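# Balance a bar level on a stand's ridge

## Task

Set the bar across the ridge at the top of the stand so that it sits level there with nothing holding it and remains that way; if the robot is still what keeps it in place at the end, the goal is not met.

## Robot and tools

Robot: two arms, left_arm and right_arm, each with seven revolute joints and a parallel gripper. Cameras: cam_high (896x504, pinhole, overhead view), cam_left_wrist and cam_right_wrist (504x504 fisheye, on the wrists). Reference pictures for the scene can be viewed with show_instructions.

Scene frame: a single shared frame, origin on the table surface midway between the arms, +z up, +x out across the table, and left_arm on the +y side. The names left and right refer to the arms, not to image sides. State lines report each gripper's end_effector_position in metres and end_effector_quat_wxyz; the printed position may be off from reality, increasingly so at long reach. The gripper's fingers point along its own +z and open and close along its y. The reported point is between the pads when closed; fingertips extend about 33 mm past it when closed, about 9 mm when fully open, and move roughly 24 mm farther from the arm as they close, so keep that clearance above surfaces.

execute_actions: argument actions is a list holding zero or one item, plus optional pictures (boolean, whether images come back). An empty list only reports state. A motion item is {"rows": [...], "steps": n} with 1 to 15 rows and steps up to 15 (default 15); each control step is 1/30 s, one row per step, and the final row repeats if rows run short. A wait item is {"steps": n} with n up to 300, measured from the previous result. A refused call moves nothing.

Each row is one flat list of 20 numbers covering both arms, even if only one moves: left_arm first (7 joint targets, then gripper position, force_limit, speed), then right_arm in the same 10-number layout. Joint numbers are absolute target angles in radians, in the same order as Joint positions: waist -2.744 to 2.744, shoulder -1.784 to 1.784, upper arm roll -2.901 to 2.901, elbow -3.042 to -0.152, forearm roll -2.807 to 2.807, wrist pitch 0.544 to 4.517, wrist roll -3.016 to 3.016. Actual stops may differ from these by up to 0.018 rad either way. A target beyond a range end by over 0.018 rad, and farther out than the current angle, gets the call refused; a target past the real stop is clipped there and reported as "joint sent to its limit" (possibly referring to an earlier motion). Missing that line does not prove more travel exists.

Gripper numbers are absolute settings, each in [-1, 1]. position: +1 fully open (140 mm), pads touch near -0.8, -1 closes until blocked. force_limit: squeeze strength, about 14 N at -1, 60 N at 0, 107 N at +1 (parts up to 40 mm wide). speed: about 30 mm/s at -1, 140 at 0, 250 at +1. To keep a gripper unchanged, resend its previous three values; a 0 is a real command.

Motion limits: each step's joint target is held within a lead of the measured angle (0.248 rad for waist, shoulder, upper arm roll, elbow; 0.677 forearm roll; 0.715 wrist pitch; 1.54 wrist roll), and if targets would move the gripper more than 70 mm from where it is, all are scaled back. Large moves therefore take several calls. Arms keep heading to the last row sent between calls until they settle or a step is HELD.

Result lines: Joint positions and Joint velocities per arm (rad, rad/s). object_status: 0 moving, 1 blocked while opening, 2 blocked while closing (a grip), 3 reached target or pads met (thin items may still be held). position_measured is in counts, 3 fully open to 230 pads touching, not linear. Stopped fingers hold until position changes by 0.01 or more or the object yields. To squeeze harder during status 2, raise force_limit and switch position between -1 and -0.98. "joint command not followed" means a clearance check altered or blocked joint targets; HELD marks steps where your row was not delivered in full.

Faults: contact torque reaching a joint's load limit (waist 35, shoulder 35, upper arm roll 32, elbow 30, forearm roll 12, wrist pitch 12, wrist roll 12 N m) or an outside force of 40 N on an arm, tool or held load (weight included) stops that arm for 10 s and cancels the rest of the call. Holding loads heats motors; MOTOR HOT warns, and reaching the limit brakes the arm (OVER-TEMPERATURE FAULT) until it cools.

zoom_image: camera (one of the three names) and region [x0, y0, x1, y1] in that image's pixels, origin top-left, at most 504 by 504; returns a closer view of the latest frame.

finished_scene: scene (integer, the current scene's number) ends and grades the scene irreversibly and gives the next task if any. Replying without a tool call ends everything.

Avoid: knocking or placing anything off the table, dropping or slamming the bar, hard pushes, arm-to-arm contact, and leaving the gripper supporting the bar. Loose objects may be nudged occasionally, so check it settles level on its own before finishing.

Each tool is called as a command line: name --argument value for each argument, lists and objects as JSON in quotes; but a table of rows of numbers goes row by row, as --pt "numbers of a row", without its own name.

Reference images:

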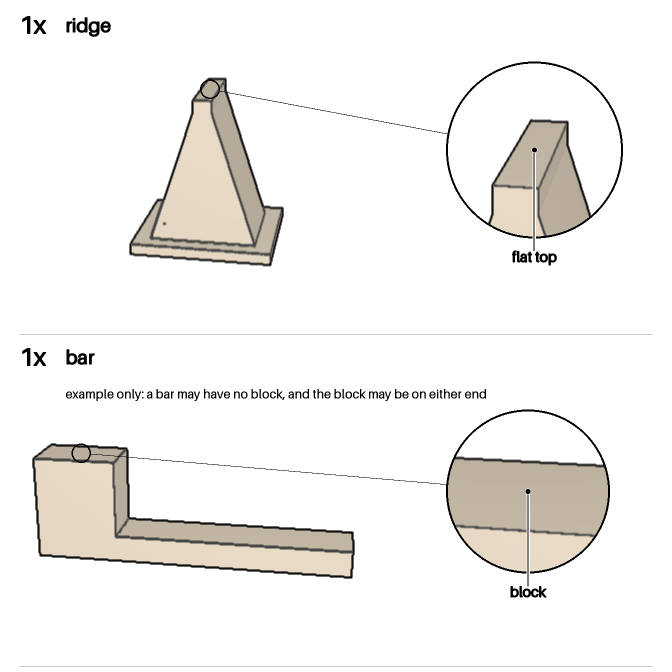

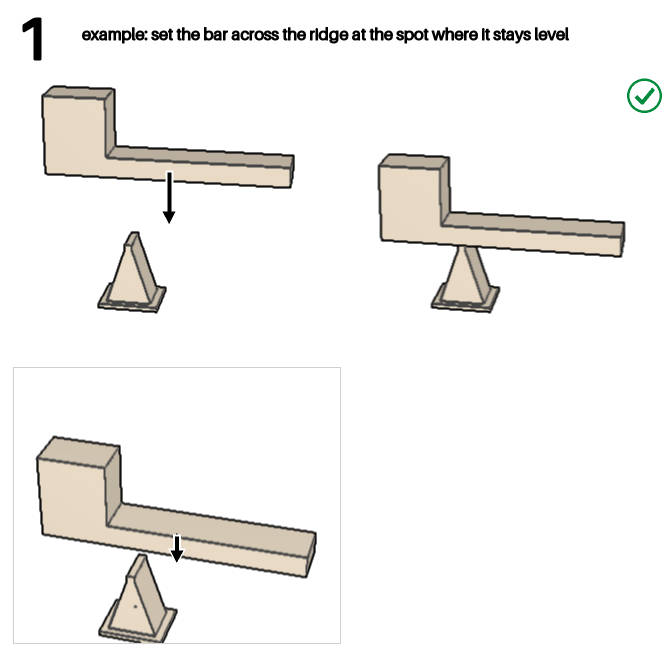

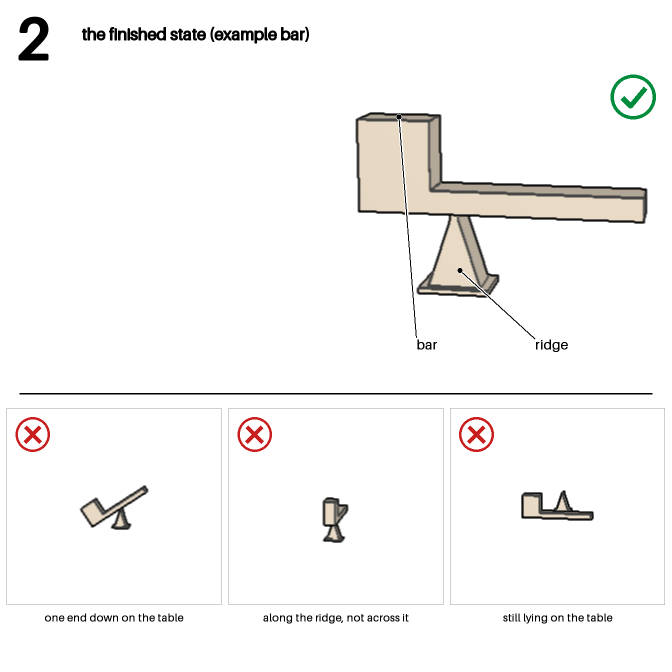

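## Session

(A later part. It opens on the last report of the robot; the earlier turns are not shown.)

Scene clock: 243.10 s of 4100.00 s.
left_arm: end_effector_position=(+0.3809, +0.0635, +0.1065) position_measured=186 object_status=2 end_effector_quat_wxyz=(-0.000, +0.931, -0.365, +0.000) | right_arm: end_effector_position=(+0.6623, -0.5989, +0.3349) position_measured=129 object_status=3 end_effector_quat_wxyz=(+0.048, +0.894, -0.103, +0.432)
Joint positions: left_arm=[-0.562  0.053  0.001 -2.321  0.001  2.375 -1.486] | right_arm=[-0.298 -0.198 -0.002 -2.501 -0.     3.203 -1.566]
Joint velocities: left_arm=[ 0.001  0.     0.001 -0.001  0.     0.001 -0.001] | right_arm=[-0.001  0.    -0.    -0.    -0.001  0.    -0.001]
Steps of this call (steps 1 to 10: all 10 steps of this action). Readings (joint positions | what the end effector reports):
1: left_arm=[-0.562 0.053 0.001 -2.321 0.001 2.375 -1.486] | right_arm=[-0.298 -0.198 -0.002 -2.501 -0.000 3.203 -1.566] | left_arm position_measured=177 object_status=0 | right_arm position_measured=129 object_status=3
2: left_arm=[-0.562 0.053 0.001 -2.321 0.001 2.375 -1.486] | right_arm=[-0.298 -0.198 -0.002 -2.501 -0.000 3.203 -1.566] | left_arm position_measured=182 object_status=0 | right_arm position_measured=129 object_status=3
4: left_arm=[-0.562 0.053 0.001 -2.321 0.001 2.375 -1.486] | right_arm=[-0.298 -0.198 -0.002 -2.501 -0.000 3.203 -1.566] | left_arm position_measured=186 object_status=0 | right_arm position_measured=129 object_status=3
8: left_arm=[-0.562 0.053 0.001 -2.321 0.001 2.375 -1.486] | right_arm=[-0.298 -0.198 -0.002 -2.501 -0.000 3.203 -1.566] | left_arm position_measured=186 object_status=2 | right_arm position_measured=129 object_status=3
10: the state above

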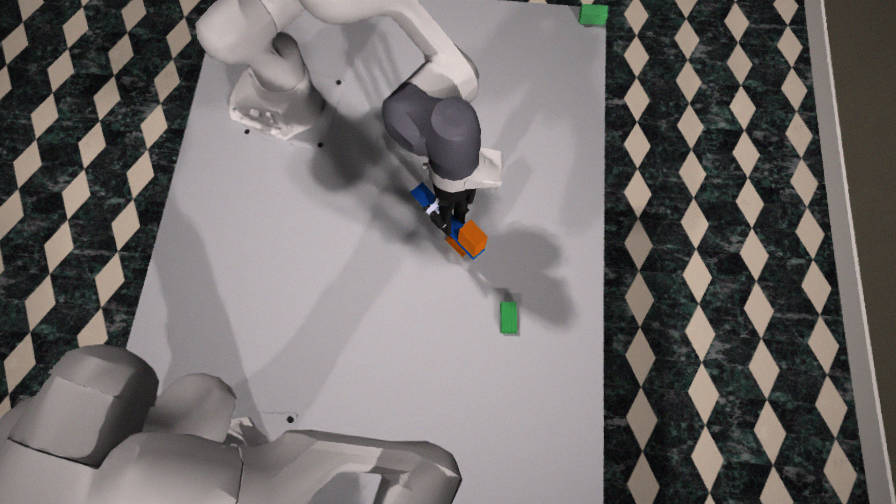

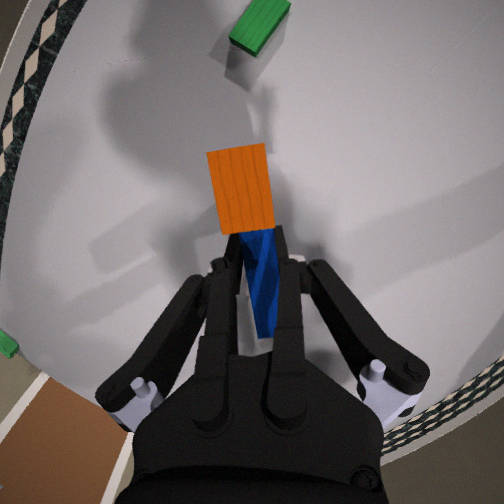

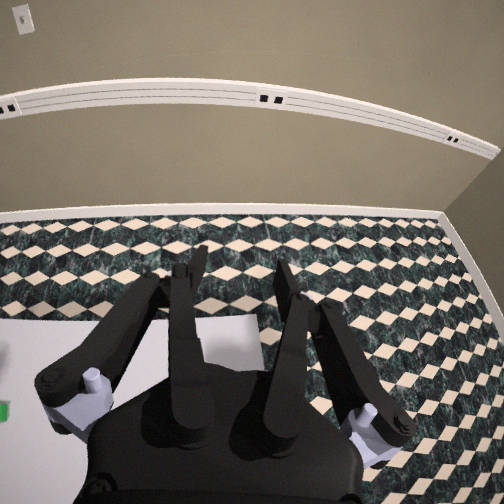

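execute_actions --actions '[{"rows":[[-0.56,0.01,0,-2.367,0,2.412,-1.49,-1,0,0,-0.3,-0.2,0,-2.5,0,3.2,-1.57,0,0.5,-0.5]]}]' --pictures false

execute_actions --actions '[{"rows":[[-0.56,0.022,0,-2.371,0,2.428,-1.49,-1,0,0,-0.3,-0.2,0,-2.5,0,3.2,-1.57,0,0.5,-0.5]]}]' --pictures false

execute_actions --actions '[{"steps":15}]' --pictures false

execute_actions --actions '[{"rows":[[-0.56,0.022,0,-2.371,0,2.428,-1.49,-0.38,0,0,-0.3,-0.2,0,-2.5,0,3.2,-1.57,0,0.5,-0.5]],"steps":7}]' --pictures false

execute_actions --actions '[{"rows":[[-0.56,0.022,0,-2.371,0,2.428,-1.49,-1,0,0,-0.3,-0.2,0,-2.5,0,3.2,-1.57,0,0.5,-0.5]],"steps":10}]'

Scene clock: 252.93 s of 4100.00 s.
left_arm: end_effector_position=(+0.3766, +0.0668, +0.1113) position_measured=186 object_status=2 end_effector_quat_wxyz=(+0.004, +0.931, -0.365, +0.013) | right_arm: end_effector_position=(+0.6623, -0.5989, +0.3349) position_measured=129 object_status=3 end_effector_quat_wxyz=(+0.048, +0.894, -0.103, +0.432)
Joint positions: left_arm=[-0.562  0.013  0.001 -2.366  0.001  2.405 -1.486] | right_arm=[-0.298 -0.198 -0.002 -2.501 -0.     3.202 -1.566]
Joint velocities: left_arm=[-0.     0.002 -0.001 -0.002 -0.     0.011  0.001] | right_arm=[-0.001 -0.    -0.     0.001  0.001 -0.    -0.001]
Steps of this call (steps 1 to 15: the robot went on to your last target; steps 16 to 90: nothing new was sent; then 6.33 s passed at rest; steps 91 to 105: all 15 steps of this action). Readings (joint positions | what the end effector reports):
91: left_arm=[-0.562 0.047 0.001 -2.331 0.001 2.381 -1.486] | right_arm=[-0.298 -0.198 -0.002 -2.501 -0.000 3.202 -1.566] | left_arm position_measured=186 object_status=2 | right_arm position_measured=129 object_status=3
92: left_arm=[-0.562 0.036 0.001 -2.344 0.001 2.385 -1.486] | right_arm=[-0.298 -0.198 -0.002 -2.501 -0.000 3.202 -1.566] | left_arm position_measured=186 object_status=2 | right_arm position_measured=129 object_status=3
94: left_arm=[-0.562 0.022 0.001 -2.357 0.001 2.392 -1.486] | right_arm=[-0.298 -0.198 -0.002 -2.501 -0.000 3.202 -1.566] | left_arm position_measured=186 object_status=2 | right_arm position_measured=129 object_status=3
98: left_arm=[-0.562 0.013 0.001 -2.364 0.001 2.400 -1.486] | right_arm=[-0.298 -0.198 -0.002 -2.501 -0.000 3.202 -1.566] | left_arm position_measured=186 object_status=2 | right_arm position_measured=129 object_status=3
105: the state above

Scene clock: 253.43 s of 4100.00 s.
left_arm: end_effector_position=(+0.3772, +0.0663, +0.1063) position_measured=186 object_status=2 end_effector_quat_wxyz=(+0.004, +0.931, -0.365, +0.014) | right_arm: end_effector_position=(+0.6623, -0.5989, +0.3349) position_measured=129 object_status=3 end_effector_quat_wxyz=(+0.048, +0.894, -0.103, +0.432)
Joint positions: left_arm=[-0.562  0.022  0.001 -2.37   0.001  2.422 -1.486] | right_arm=[-0.298 -0.198 -0.002 -2.501 -0.     3.202 -1.566]
Joint velocities: left_arm=[-0.    -0.     0.     0.     0.001  0.006 -0.   ] | right_arm=[-0.    -0.001  0.     0.002  0.     0.     0.   ]
Steps of this call (steps 1 to 15: all 15 steps of this action). Readings (joint positions | what the end effector reports):
1: left_arm=[-0.562 0.014 0.001 -2.366 0.001 2.408 -1.486] | right_arm=[-0.298 -0.198 -0.002 -2.501 -0.000 3.202 -1.566] | left_arm position_measured=186 object_status=2 | right_arm position_measured=129 object_status=3
2: left_arm=[-0.562 0.016 0.001 -2.367 0.001 2.411 -1.486] | right_arm=[-0.298 -0.198 -0.002 -2.501 -0.000 3.202 -1.566] | left_arm position_measured=186 object_status=2 | right_arm position_measured=129 object_status=3
4: left_arm=[-0.562 0.020 0.001 -2.369 0.001 2.414 -1.486] | right_arm=[-0.298 -0.198 -0.002 -2.501 -0.000 3.202 -1.566] | left_arm position_measured=186 object_status=2 | right_arm position_measured=129 object_status=3
8: left_arm=[-0.562 0.022 0.001 -2.370 0.001 2.419 -1.486] | right_arm=[-0.298 -0.198 -0.002 -2.501 -0.000 3.202 -1.566] | left_arm position_measured=186 object_status=2 | right_arm position_measured=129 object_status=3
15: the state above

Scene clock: 253.93 s of 4100.00 s.
left_arm: end_effector_position=(+0.3775, +0.0662, +0.1064) position_measured=186 object_status=2 end_effector_quat_wxyz=(+0.004, +0.931, -0.365, +0.014) | right_arm: end_effector_position=(+0.6623, -0.5989, +0.3349) position_measured=129 object_status=3 end_effector_quat_wxyz=(+0.048, +0.894, -0.103, +0.432)
Joint positions: left_arm=[-0.562  0.022  0.001 -2.37   0.001  2.422 -1.486] | right_arm=[-0.298 -0.198 -0.002 -2.501 -0.     3.202 -1.566]
Joint velocities: left_arm=[-0.001 -0.    -0.     0.    -0.001  0.     0.001] | right_arm=[ 0.     0.002  0.     0.001  0.001 -0.002  0.001]
Steps of this call (steps 1 to 15: the robot went on to your last target). Readings (joint positions | what the end effector reports):
1: left_arm=[-0.562 0.022 0.001 -2.370 0.001 2.422 -1.486] | right_arm=[-0.298 -0.198 -0.002 -2.501 -0.000 3.202 -1.566] | left_arm position_measured=186 object_status=2 | right_arm position_measured=129 object_status=3
2: left_arm=[-0.562 0.022 0.001 -2.370 0.001 2.422 -1.486] | right_arm=[-0.298 -0.198 -0.002 -2.501 -0.000 3.202 -1.566] | left_arm position_measured=186 object_status=2 | right_arm position_measured=129 object_status=3
4: left_arm=[-0.562 0.022 0.001 -2.370 0.001 2.422 -1.486] | right_arm=[-0.298 -0.198 -0.002 -2.501 -0.000 3.202 -1.566] | left_arm position_measured=186 object_status=2 | right_arm position_measured=129 object_status=3
8: left_arm=[-0.562 0.022 0.001 -2.370 0.001 2.422 -1.486] | right_arm=[-0.298 -0.198 -0.002 -2.501 -0.000 3.202 -1.566] | left_arm position_measured=186 object_status=2 | right_arm position_measured=129 object_status=3
15: the state above
All arms were judged still, so your last target was given up. Only a new action makes them travel on or press farther. Fingers that are still opening or closing keep moving.

Scene clock: 254.17 s of 4100.00 s.
left_arm: end_effector_position=(+0.3777, +0.0660, +0.1064) position_measured=177 object_status=0 end_effector_quat_wxyz=(+0.004, +0.931, -0.365, +0.015) | right_arm: end_effector_position=(+0.6623, -0.5989, +0.3349) position_measured=129 object_status=3 end_effector_quat_wxyz=(+0.048, +0.894, -0.103, +0.432)
Joint positions: left_arm=[-0.562  0.022  0.001 -2.37   0.001  2.423 -1.486] | right_arm=[-0.298 -0.198 -0.002 -2.501 -0.     3.202 -1.566]
Joint velocities: left_arm=[-0.    -0.002 -0.001 -0.    -0.001  0.002  0.   ] | right_arm=[ 0.001 -0.001 -0.001 -0.    -0.    -0.001  0.002]
Steps of this call (steps 1 to 7: all 7 steps of this action). Readings (joint positions | what the end effector reports):
1: left_arm=[-0.562 0.022 0.001 -2.370 0.001 2.422 -1.486] | right_arm=[-0.298 -0.198 -0.002 -2.501 -0.000 3.202 -1.566] | left_arm position_measured=186 object_status=0 | right_arm position_measured=129 object_status=3
2: left_arm=[-0.562 0.022 0.001 -2.370 0.001 2.423 -1.486] | right_arm=[-0.298 -0.198 -0.002 -2.501 -0.000 3.202 -1.566] | left_arm position_measured=186 object_status=0 | right_arm position_measured=129 object_status=3
4: left_arm=[-0.562 0.022 0.001 -2.370 0.001 2.423 -1.486] | right_arm=[-0.298 -0.198 -0.002 -2.501 -0.000 3.202 -1.566] | left_arm position_measured=177 object_status=0 | right_arm position_measured=129 object_status=3
7: the state above

Scene clock: 254.50 s of 4100.00 s.
left_arm: end_effector_position=(+0.3778, +0.0659, +0.1067) position_measured=186 object_status=0 end_effector_quat_wxyz=(+0.004, +0.931, -0.365, +0.015) | right_arm: end_effector_position=(+0.6623, -0.5989, +0.3349) position_measured=129 object_status=3 end_effector_quat_wxyz=(+0.048, +0.894, -0.103, +0.432)
Joint positions: left_arm=[-0.562  0.022  0.001 -2.37   0.001  2.424 -1.486] | right_arm=[-0.298 -0.198 -0.002 -2.501 -0.     3.202 -1.566]
Joint velocities: left_arm=[ 0.001  0.001  0.001 -0.001  0.     0.001  0.   ] | right_arm=[-0.    -0.001  0.002 -0.     0.001 -0.001 -0.001]
Steps of this call (steps 1 to 10: all 10 steps of this action). Readings (joint positions | what the end effector reports):
1: left_arm=[-0.562 0.022 0.001 -2.370 0.001 2.423 -1.486] | right_arm=[-0.298 -0.198 -0.002 -2.501 -0.000 3.202 -1.566] | left_arm position_measured=177 object_status=0 | right_arm position_measured=129 object_status=3
2: left_arm=[-0.562 0.022 0.001 -2.370 0.001 2.423 -1.486] | right_arm=[-0.298 -0.198 -0.002 -2.501 -0.000 3.202 -1.566] | left_arm position_measured=182 object_status=0 | right_arm position_measured=129 object_status=3
4: left_arm=[-0.562 0.022 0.001 -2.370 0.001 2.424 -1.486] | right_arm=[-0.298 -0.198 -0.002 -2.501 -0.000 3.202 -1.566] | left_arm position_measured=186 object_status=0 | right_arm position_measured=129 object_status=3
8: left_arm=[-0.562 0.022 0.001 -2.370 0.001 2.424 -1.486] | right_arm=[-0.298 -0.198 -0.002 -2.501 -0.000 3.202 -1.566] | left_arm position_measured=186 object_status=0 | right_arm position_measured=129 object_status=3
10: the state above

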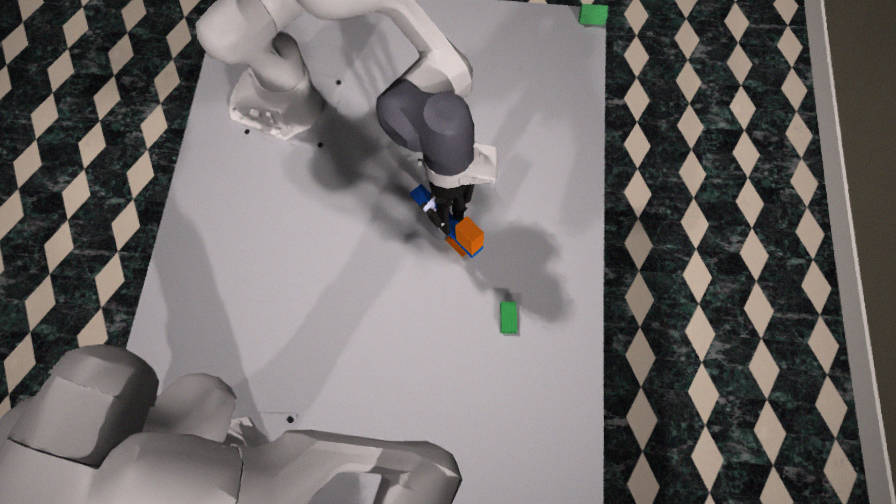

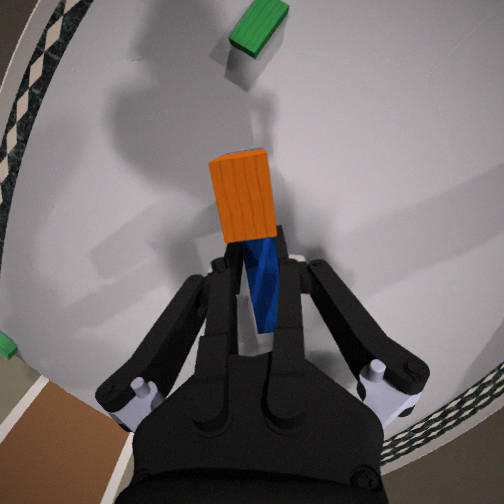

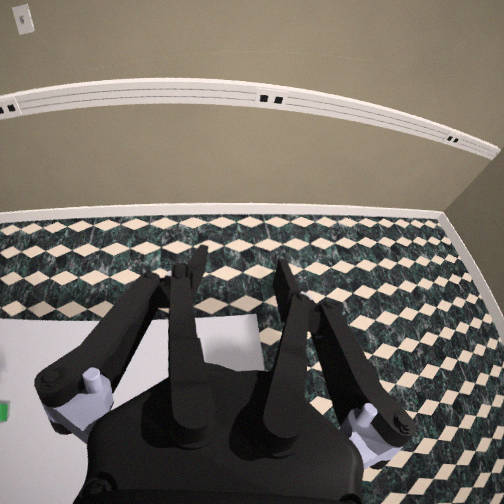

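execute_actions --actions '[{"rows":[[-0.56,0.058,0,-2.283,0,2.312,-1.49,-1,0,0,-0.3,-0.2,0,-2.5,0,3.2,-1.57,0,0.5,-0.5]]}]' --pictures false

execute_actions --actions '[{"steps":15}]' --pictures false

execute_actions --actions '[{"rows":[[-0.56,0.073,0,-2.288,0,2.336,-1.49,-1,0,0,-0.3,-0.2,0,-2.5,0,3.2,-1.57,0,0.5,-0.5]]}]' --pictures false

execute_actions --actions '[{"steps":15}]' --pictures false

execute_actions --actions '[{"rows":[[-0.56,0.073,0,-2.288,0,2.336,-1.49,-0.38,0,0,-0.3,-0.2,0,-2.5,0,3.2,-1.57,0,0.5,-0.5]],"steps":7}]' --pictures false

execute_actions --actions '[{"rows":[[-0.56,0.073,0,-2.288,0,2.336,-1.49,-1,0,0,-0.3,-0.2,0,-2.5,0,3.2,-1.57,0,0.5,-0.5]],"steps":10}]'

Scene clock: 263.50 s of 4100.00 s.
left_arm: end_effector_position=(+0.3810, +0.0635, +0.1138) position_measured=186 object_status=2 end_effector_quat_wxyz=(-0.004, +0.931, -0.365, -0.011) | right_arm: end_effector_position=(+0.6623, -0.5989, +0.3349) position_measured=129 object_status=3 end_effector_quat_wxyz=(+0.048, +0.894, -0.103, +0.432)
Joint positions: left_arm=[-0.562  0.058  0.001 -2.287  0.001  2.321 -1.486] | right_arm=[-0.298 -0.198 -0.002 -2.501 -0.     3.202 -1.566]
Joint velocities: left_arm=[-0.001  0.001  0.001  0.002  0.001 -0.037 -0.001] | right_arm=[ 0.001 -0.    -0.001  0.001  0.001 -0.002  0.   ]
Steps of this call (steps 1 to 15: the robot went on to your last target; steps 16 to 90: nothing new was sent; then 5.50 s passed at rest; steps 91 to 105: all 15 steps of this action). Readings (joint positions | what the end effector reports):
91: left_arm=[-0.562 0.030 0.001 -2.354 0.001 2.406 -1.486] | right_arm=[-0.298 -0.198 -0.002 -2.501 -0.000 3.202 -1.566] | left_arm position_measured=186 object_status=2 | right_arm position_measured=129 object_status=3
92: left_arm=[-0.562 0.041 0.001 -2.331 0.001 2.390 -1.486] | right_arm=[-0.298 -0.198 -0.002 -2.501 -0.000 3.202 -1.566] | left_arm position_measured=186 object_status=2 | right_arm position_measured=129 object_status=3
94: left_arm=[-0.562 0.051 0.001 -2.304 0.001 2.366 -1.486] | right_arm=[-0.298 -0.198 -0.002 -2.501 -0.000 3.202 -1.566] | left_arm position_measured=186 object_status=2 | right_arm position_measured=129 object_status=3
98: left_arm=[-0.562 0.056 0.001 -2.288 0.001 2.339 -1.486] | right_arm=[-0.298 -0.198 -0.002 -2.501 -0.000 3.202 -1.566] | left_arm position_measured=186 object_status=2 | right_arm position_measured=129 object_status=3
105: the state above

Scene clock: 264.00 s of 4100.00 s.
left_arm: end_effector_position=(+0.3797, +0.0645, +0.1134) position_measured=186 object_status=2 end_effector_quat_wxyz=(-0.004, +0.931, -0.365, -0.014) | right_arm: end_effector_position=(+0.6623, -0.5989, +0.3349) position_measured=129 object_status=3 end_effector_quat_wxyz=(+0.048, +0.894, -0.103, +0.432)
Joint positions: left_arm=[-0.562  0.058  0.001 -2.286  0.001  2.315 -1.486] | right_arm=[-0.298 -0.198 -0.002 -2.501 -0.     3.202 -1.566]
Joint velocities: left_arm=[-0.    -0.    -0.    -0.001  0.    -0.002 -0.   ] | right_arm=[ 0.     0.     0.001 -0.001 -0.    -0.001 -0.001]
Steps of this call (steps 1 to 15: the robot went on to your last target). Readings (joint positions | what the end effector reports):
1: left_arm=[-0.562 0.058 0.001 -2.287 0.001 2.320 -1.486] | right_arm=[-0.298 -0.198 -0.002 -2.501 -0.000 3.202 -1.566] | left_arm position_measured=186 object_status=2 | right_arm position_measured=129 object_status=3
2: left_arm=[-0.562 0.058 0.001 -2.287 0.001 2.319 -1.486] | right_arm=[-0.298 -0.198 -0.002 -2.501 -0.000 3.202 -1.566] | left_arm position_measured=186 object_status=2 | right_arm position_measured=129 object_status=3
4: left_arm=[-0.562 0.058 0.001 -2.287 0.001 2.318 -1.486] | right_arm=[-0.298 -0.198 -0.002 -2.501 -0.000 3.202 -1.566] | left_arm position_measured=186 object_status=2 | right_arm position_measured=129 object_status=3
8: left_arm=[-0.562 0.058 0.001 -2.286 0.001 2.316 -1.486] | right_arm=[-0.298 -0.198 -0.002 -2.501 -0.000 3.202 -1.566] | left_arm position_measured=186 object_status=2 | right_arm position_measured=129 object_status=3
15: the state above
All arms were judged still, so your last target was given up. Only a new action makes them travel on or press farther. Fingers that are still opening or closing keep moving.

Scene clock: 264.50 s of 4100.00 s.
left_arm: end_effector_position=(+0.3809, +0.0636, +0.1080) position_measured=186 object_status=2 end_effector_quat_wxyz=(-0.004, +0.931, -0.365, -0.013) | right_arm: end_effector_position=(+0.6623, -0.5988, +0.3350) position_measured=129 object_status=3 end_effector_quat_wxyz=(+0.048, +0.894, -0.103, +0.432)
Joint positions: left_arm=[-0.562  0.07   0.001 -2.287  0.001  2.33  -1.486] | right_arm=[-0.298 -0.198 -0.002 -2.501 -0.     3.202 -1.566]
Joint velocities: left_arm=[-0.     0.     0.     0.001  0.001  0.006 -0.002] | right_arm=[-0.     0.001 -0.001  0.001 -0.001 -0.001  0.   ]
Steps of this call (steps 1 to 15: all 15 steps of this action). Readings (joint positions | what the end effector reports):
1: left_arm=[-0.562 0.059 0.001 -2.286 0.001 2.318 -1.486] | right_arm=[-0.298 -0.198 -0.002 -2.501 -0.000 3.202 -1.566] | left_arm position_measured=186 object_status=2 | right_arm position_measured=129 object_status=3
2: left_arm=[-0.562 0.063 0.001 -2.286 0.001 2.320 -1.486] | right_arm=[-0.298 -0.198 -0.002 -2.501 -0.000 3.202 -1.566] | left_arm position_measured=186 object_status=2 | right_arm position_measured=129 object_status=3
4: left_arm=[-0.562 0.069 0.001 -2.287 0.001 2.324 -1.486] | right_arm=[-0.298 -0.198 -0.002 -2.501 -0.000 3.202 -1.566] | left_arm position_measured=186 object_status=2 | right_arm position_measured=129 object_status=3
8: left_arm=[-0.562 0.070 0.001 -2.287 0.001 2.327 -1.486] | right_arm=[-0.298 -0.198 -0.002 -2.501 -0.000 3.202 -1.566] | left_arm position_measured=186 object_status=2 | right_arm position_measured=129 object_status=3
15: the state above

Scene clock: 265.00 s of 4100.00 s.
left_arm: end_effector_position=(+0.3811, +0.0634, +0.1080) position_measured=186 object_status=2 end_effector_quat_wxyz=(-0.004, +0.931, -0.365, -0.013) | right_arm: end_effector_position=(+0.6623, -0.5988, +0.3350) position_measured=129 object_status=3 end_effector_quat_wxyz=(+0.048, +0.894, -0.103, +0.432)
Joint positions: left_arm=[-0.562  0.071  0.001 -2.287  0.001  2.33  -1.486] | right_arm=[-0.298 -0.198 -0.002 -2.501 -0.     3.202 -1.566]
Joint velocities: left_arm=[-0.002  0.     0.     0.001  0.001  0.001  0.001] | right_arm=[-0.001 -0.001 -0.001  0.     0.001 -0.     0.   ]
Steps of this call (steps 1 to 15: the robot went on to your last target). Readings (joint positions | what the end effector reports):
1: left_arm=[-0.562 0.070 0.001 -2.287 0.001 2.330 -1.486] | right_arm=[-0.298 -0.198 -0.002 -2.501 -0.000 3.202 -1.566] | left_arm position_measured=186 object_status=2 | right_arm position_measured=129 object_status=3
2: left_arm=[-0.562 0.070 0.001 -2.287 0.001 2.330 -1.486] | right_arm=[-0.298 -0.198 -0.002 -2.501 -0.000 3.202 -1.566] | left_arm position_measured=186 object_status=2 | right_arm position_measured=129 object_status=3
4: left_arm=[-0.562 0.070 0.001 -2.287 0.001 2.330 -1.486] | right_arm=[-0.298 -0.198 -0.002 -2.501 -0.000 3.202 -1.566] | left_arm position_measured=186 object_status=2 | right_arm position_measured=129 object_status=3
8: left_arm=[-0.562 0.071 0.001 -2.287 0.001 2.330 -1.486] | right_arm=[-0.298 -0.198 -0.002 -2.501 -0.000 3.202 -1.566] | left_arm position_measured=186 object_status=2 | right_arm position_measured=129 object_status=3
15: the state above
All arms were judged still, so your last target was given up. Only a new action makes them travel on or press farther. Fingers that are still opening or closing keep moving.

Scene clock: 265.23 s of 4100.00 s.
left_arm: end_effector_position=(+0.3811, +0.0634, +0.1076) position_measured=177 object_status=0 end_effector_quat_wxyz=(-0.004, +0.931, -0.365, -0.013) | right_arm: end_effector_position=(+0.6623, -0.5988, +0.3350) position_measured=129 object_status=3 end_effector_quat_wxyz=(+0.048, +0.894, -0.103, +0.432)
Joint positions: left_arm=[-0.562  0.071  0.001 -2.287  0.001  2.331 -1.486] | right_arm=[-0.298 -0.198 -0.002 -2.501 -0.     3.202 -1.566]
Joint velocities: left_arm=[-0.001  0.002  0.001  0.    -0.001  0.003 -0.   ] | right_arm=[-0.001 -0.001  0.     0.    -0.    -0.     0.   ]
Steps of this call (steps 1 to 7: all 7 steps of this action). Readings (joint positions | what the end effector reports):
1: left_arm=[-0.562 0.071 0.001 -2.287 0.001 2.330 -1.486] | right_arm=[-0.298 -0.198 -0.002 -2.501 -0.000 3.202 -1.566] | left_arm position_measured=186 object_status=0 | right_arm position_measured=129 object_status=3
2: left_arm=[-0.562 0.071 0.001 -2.287 0.001 2.331 -1.486] | right_arm=[-0.298 -0.198 -0.002 -2.501 -0.000 3.202 -1.566] | left_arm position_measured=186 object_status=0 | right_arm position_measured=129 object_status=3
4: left_arm=[-0.562 0.071 0.001 -2.287 0.001 2.331 -1.486] | right_arm=[-0.298 -0.198 -0.002 -2.501 -0.000 3.202 -1.566] | left_arm position_measured=177 object_status=0 | right_arm position_measured=129 object_status=3
7: the state above

Scene clock: 265.57 s of 4100.00 s.
left_arm: end_effector_position=(+0.3813, +0.0633, +0.1078) position_measured=186 object_status=0 end_effector_quat_wxyz=(-0.004, +0.931, -0.365, -0.013) | right_arm: end_effector_position=(+0.6623, -0.5988, +0.3350) position_measured=129 object_status=3 end_effector_quat_wxyz=(+0.048, +0.894, -0.103, +0.432)
Joint positions: left_arm=[-0.562  0.071  0.001 -2.287  0.001  2.332 -1.486] | right_arm=[-0.298 -0.198 -0.002 -2.501 -0.     3.202 -1.566]
Joint velocities: left_arm=[-0.001  0.     0.    -0.    -0.    -0.001 -0.002] | right_arm=[ 0.     0.    -0.002 -0.     0.001 -0.     0.   ]
Steps of this call (steps 1 to 10: all 10 steps of this action). Readings (joint positions | what the end effector reports):
1: left_arm=[-0.562 0.072 0.001 -2.287 0.001 2.331 -1.486] | right_arm=[-0.298 -0.198 -0.002 -2.501 -0.000 3.202 -1.566] | left_arm position_measured=177 object_status=0 | right_arm position_measured=129 object_status=3
2: left_arm=[-0.562 0.071 0.001 -2.287 0.001 2.331 -1.486] | right_arm=[-0.298 -0.198 -0.002 -2.501 -0.000 3.202 -1.566] | left_arm position_measured=182 object_status=0 | right_arm position_measured=129 object_status=3
4: left_arm=[-0.562 0.071 0.001 -2.287 0.001 2.332 -1.486] | right_arm=[-0.298 -0.198 -0.002 -2.501 -0.000 3.202 -1.566] | left_arm position_measured=186 object_status=0 | right_arm position_measured=129 object_status=3
8: left_arm=[-0.562 0.071 0.001 -2.287 0.001 2.332 -1.486] | right_arm=[-0.298 -0.198 -0.002 -2.501 -0.000 3.202 -1.566] | left_arm position_measured=186 object_status=0 | right_arm position_measured=129 object_status=3
10: the state above

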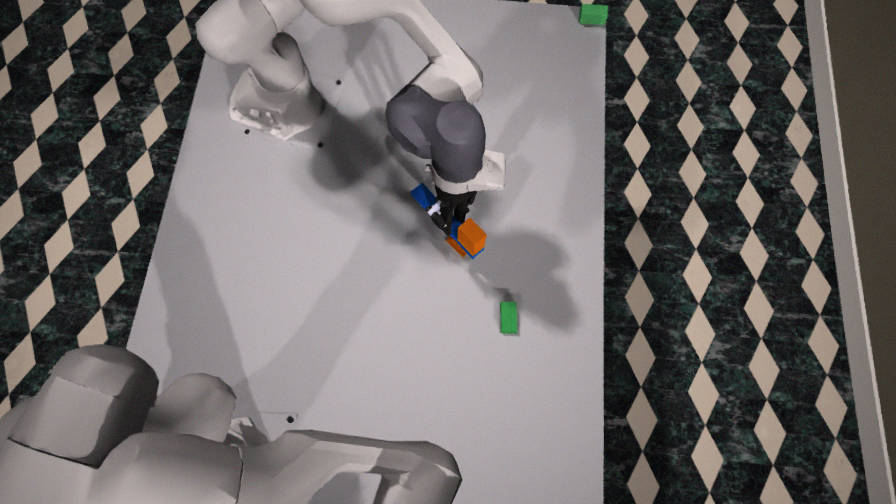

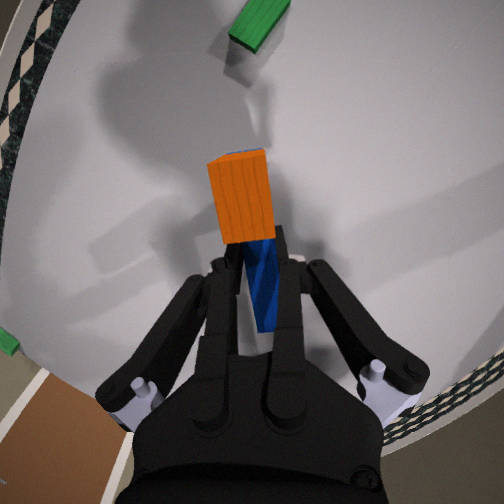

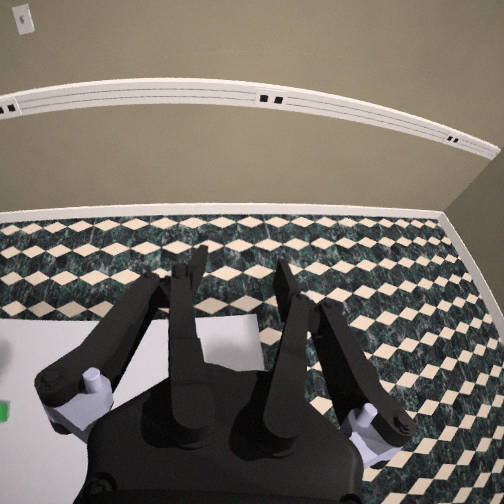

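Steady. Release.

execute_actions --actions '[{"rows":[[-0.56,0.073,0,-2.288,0,2.336,-1.49,0.3,0,-0.5,-0.3,-0.2,0,-2.5,0,3.2,-1.57,0,0.5,-0.5]]}]' --pictures false

execute_actions --actions '[{"steps":45}]'

Scene clock: 272.43 s of 4100.00 s.
left_arm: end_effector_position=(+0.3813, +0.0633, +0.1076) position_measured=123 object_status=0 end_effector_quat_wxyz=(-0.004, +0.931, -0.365, -0.013) | right_arm: end_effector_position=(+0.6623, -0.5988, +0.3350) position_measured=129 object_status=3 end_effector_quat_wxyz=(+0.048, +0.894, -0.103, +0.432)
Joint positions: left_arm=[-0.562  0.072  0.001 -2.287  0.001  2.332 -1.486] | right_arm=[-0.298 -0.198 -0.002 -2.501 -0.     3.202 -1.566]
Joint velocities: left_arm=[-0.001  0.001 -0.001  0.    -0.    -0.001  0.   ] | right_arm=[ 0.    -0.     0.    -0.002 -0.001  0.001  0.001]
Steps of this call (steps 1 to 15: the robot went on to your last target; steps 16 to 90: nothing new was sent; then 3.37 s passed at rest; steps 91 to 105: all 15 steps of this action). Readings (joint positions | what the end effector reports):
91: left_arm=[-0.562 0.071 0.001 -2.287 0.001 2.332 -1.486] | right_arm=[-0.298 -0.198 -0.002 -2.501 -0.000 3.202 -1.566] | left_arm position_measured=186 object_status=0 | right_arm position_measured=129 object_status=3
92: left_arm=[-0.562 0.071 0.001 -2.287 0.001 2.332 -1.486] | right_arm=[-0.298 -0.198 -0.002 -2.501 -0.000 3.202 -1.566] | left_arm position_measured=186 object_status=0 | right_arm position_measured=129 object_status=3
94: left_arm=[-0.562 0.071 0.001 -2.287 0.001 2.332 -1.486] | right_arm=[-0.298 -0.198 -0.002 -2.501 -0.000 3.202 -1.566] | left_arm position_measured=173 object_status=0 | right_arm position_measured=129 object_status=3
98: left_arm=[-0.562 0.072 0.001 -2.287 0.001 2.332 -1.486] | right_arm=[-0.298 -0.198 -0.002 -2.501 -0.000 3.202 -1.566] | left_arm position_measured=155 object_status=0 | right_arm position_measured=129 object_status=3
105: the state above

Scene clock: 273.93 s of 4100.00 s.
left_arm: end_effector_position=(+0.3813, +0.0633, +0.1075) position_measured=91 object_status=3 end_effector_quat_wxyz=(-0.004, +0.931, -0.365, -0.013) | right_arm: end_effector_position=(+0.6623, -0.5988, +0.3350) position_measured=129 object_status=3 end_effector_quat_wxyz=(+0.048, +0.894, -0.103, +0.432)
Joint positions: left_arm=[-0.562  0.072  0.001 -2.287  0.001  2.332 -1.486] | right_arm=[-0.298 -0.198 -0.002 -2.501 -0.     3.202 -1.566]
Joint velocities: left_arm=[ 0.    -0.     0.     0.001  0.    -0.     0.002] | right_arm=[-0.     0.     0.     0.001  0.001 -0.     0.001]
Steps of this call (steps 1 to 15: the robot went on to your last target; steps 16 to 45: nothing new was sent). Readings (joint positions | what the end effector reports):
1: left_arm=[-0.562 0.072 0.001 -2.287 0.001 2.332 -1.486] | right_arm=[-0.298 -0.198 -0.002 -2.501 -0.000 3.202 -1.566] | left_arm position_measured=118 object_status=0 | right_arm position_measured=129 object_status=3
2: left_arm=[-0.562 0.072 0.001 -2.287 0.001 2.332 -1.486] | right_arm=[-0.298 -0.198 -0.002 -2.501 -0.000 3.202 -1.566] | left_arm position_measured=114 object_status=0 | right_arm position_measured=129 object_status=3
4: left_arm=[-0.562 0.072 0.001 -2.287 0.001 2.332 -1.486] | right_arm=[-0.298 -0.198 -0.002 -2.501 -0.000 3.202 -1.566] | left_arm position_measured=104 object_status=0 | right_arm position_measured=129 object_status=3
8: left_arm=[-0.562 0.072 0.001 -2.287 0.001 2.332 -1.486] | right_arm=[-0.298 -0.198 -0.002 -2.501 -0.000 3.202 -1.566] | left_arm position_measured=91 object_status=0 | right_arm position_measured=129 object_status=3
45: the state above
All arms were judged still, so your last target was given up. Only a new action makes them travel on or press farther. Fingers that are still opening or closing keep moving.

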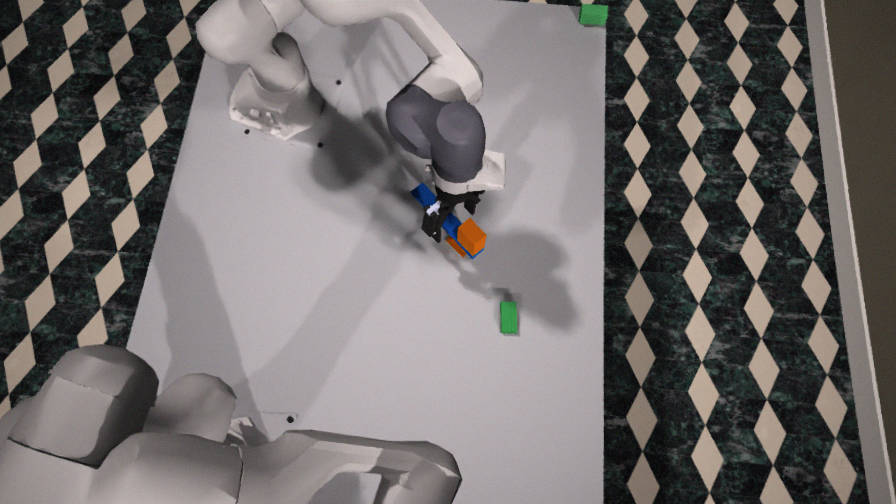

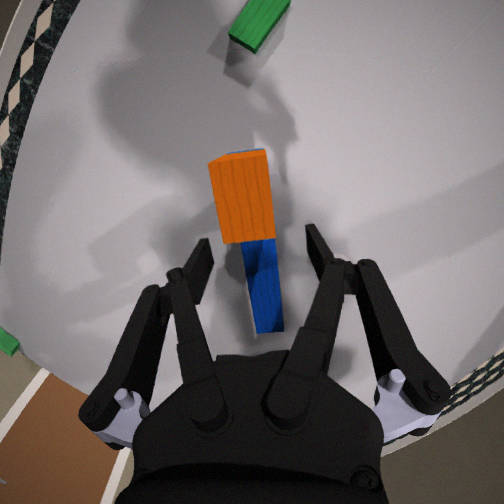

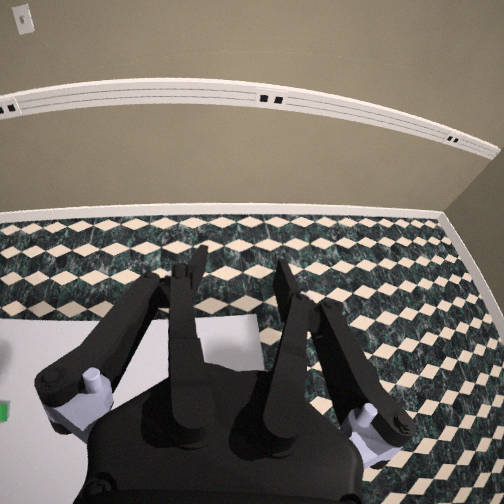

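finished_scene --scene 1

The scene is finished: the task was done.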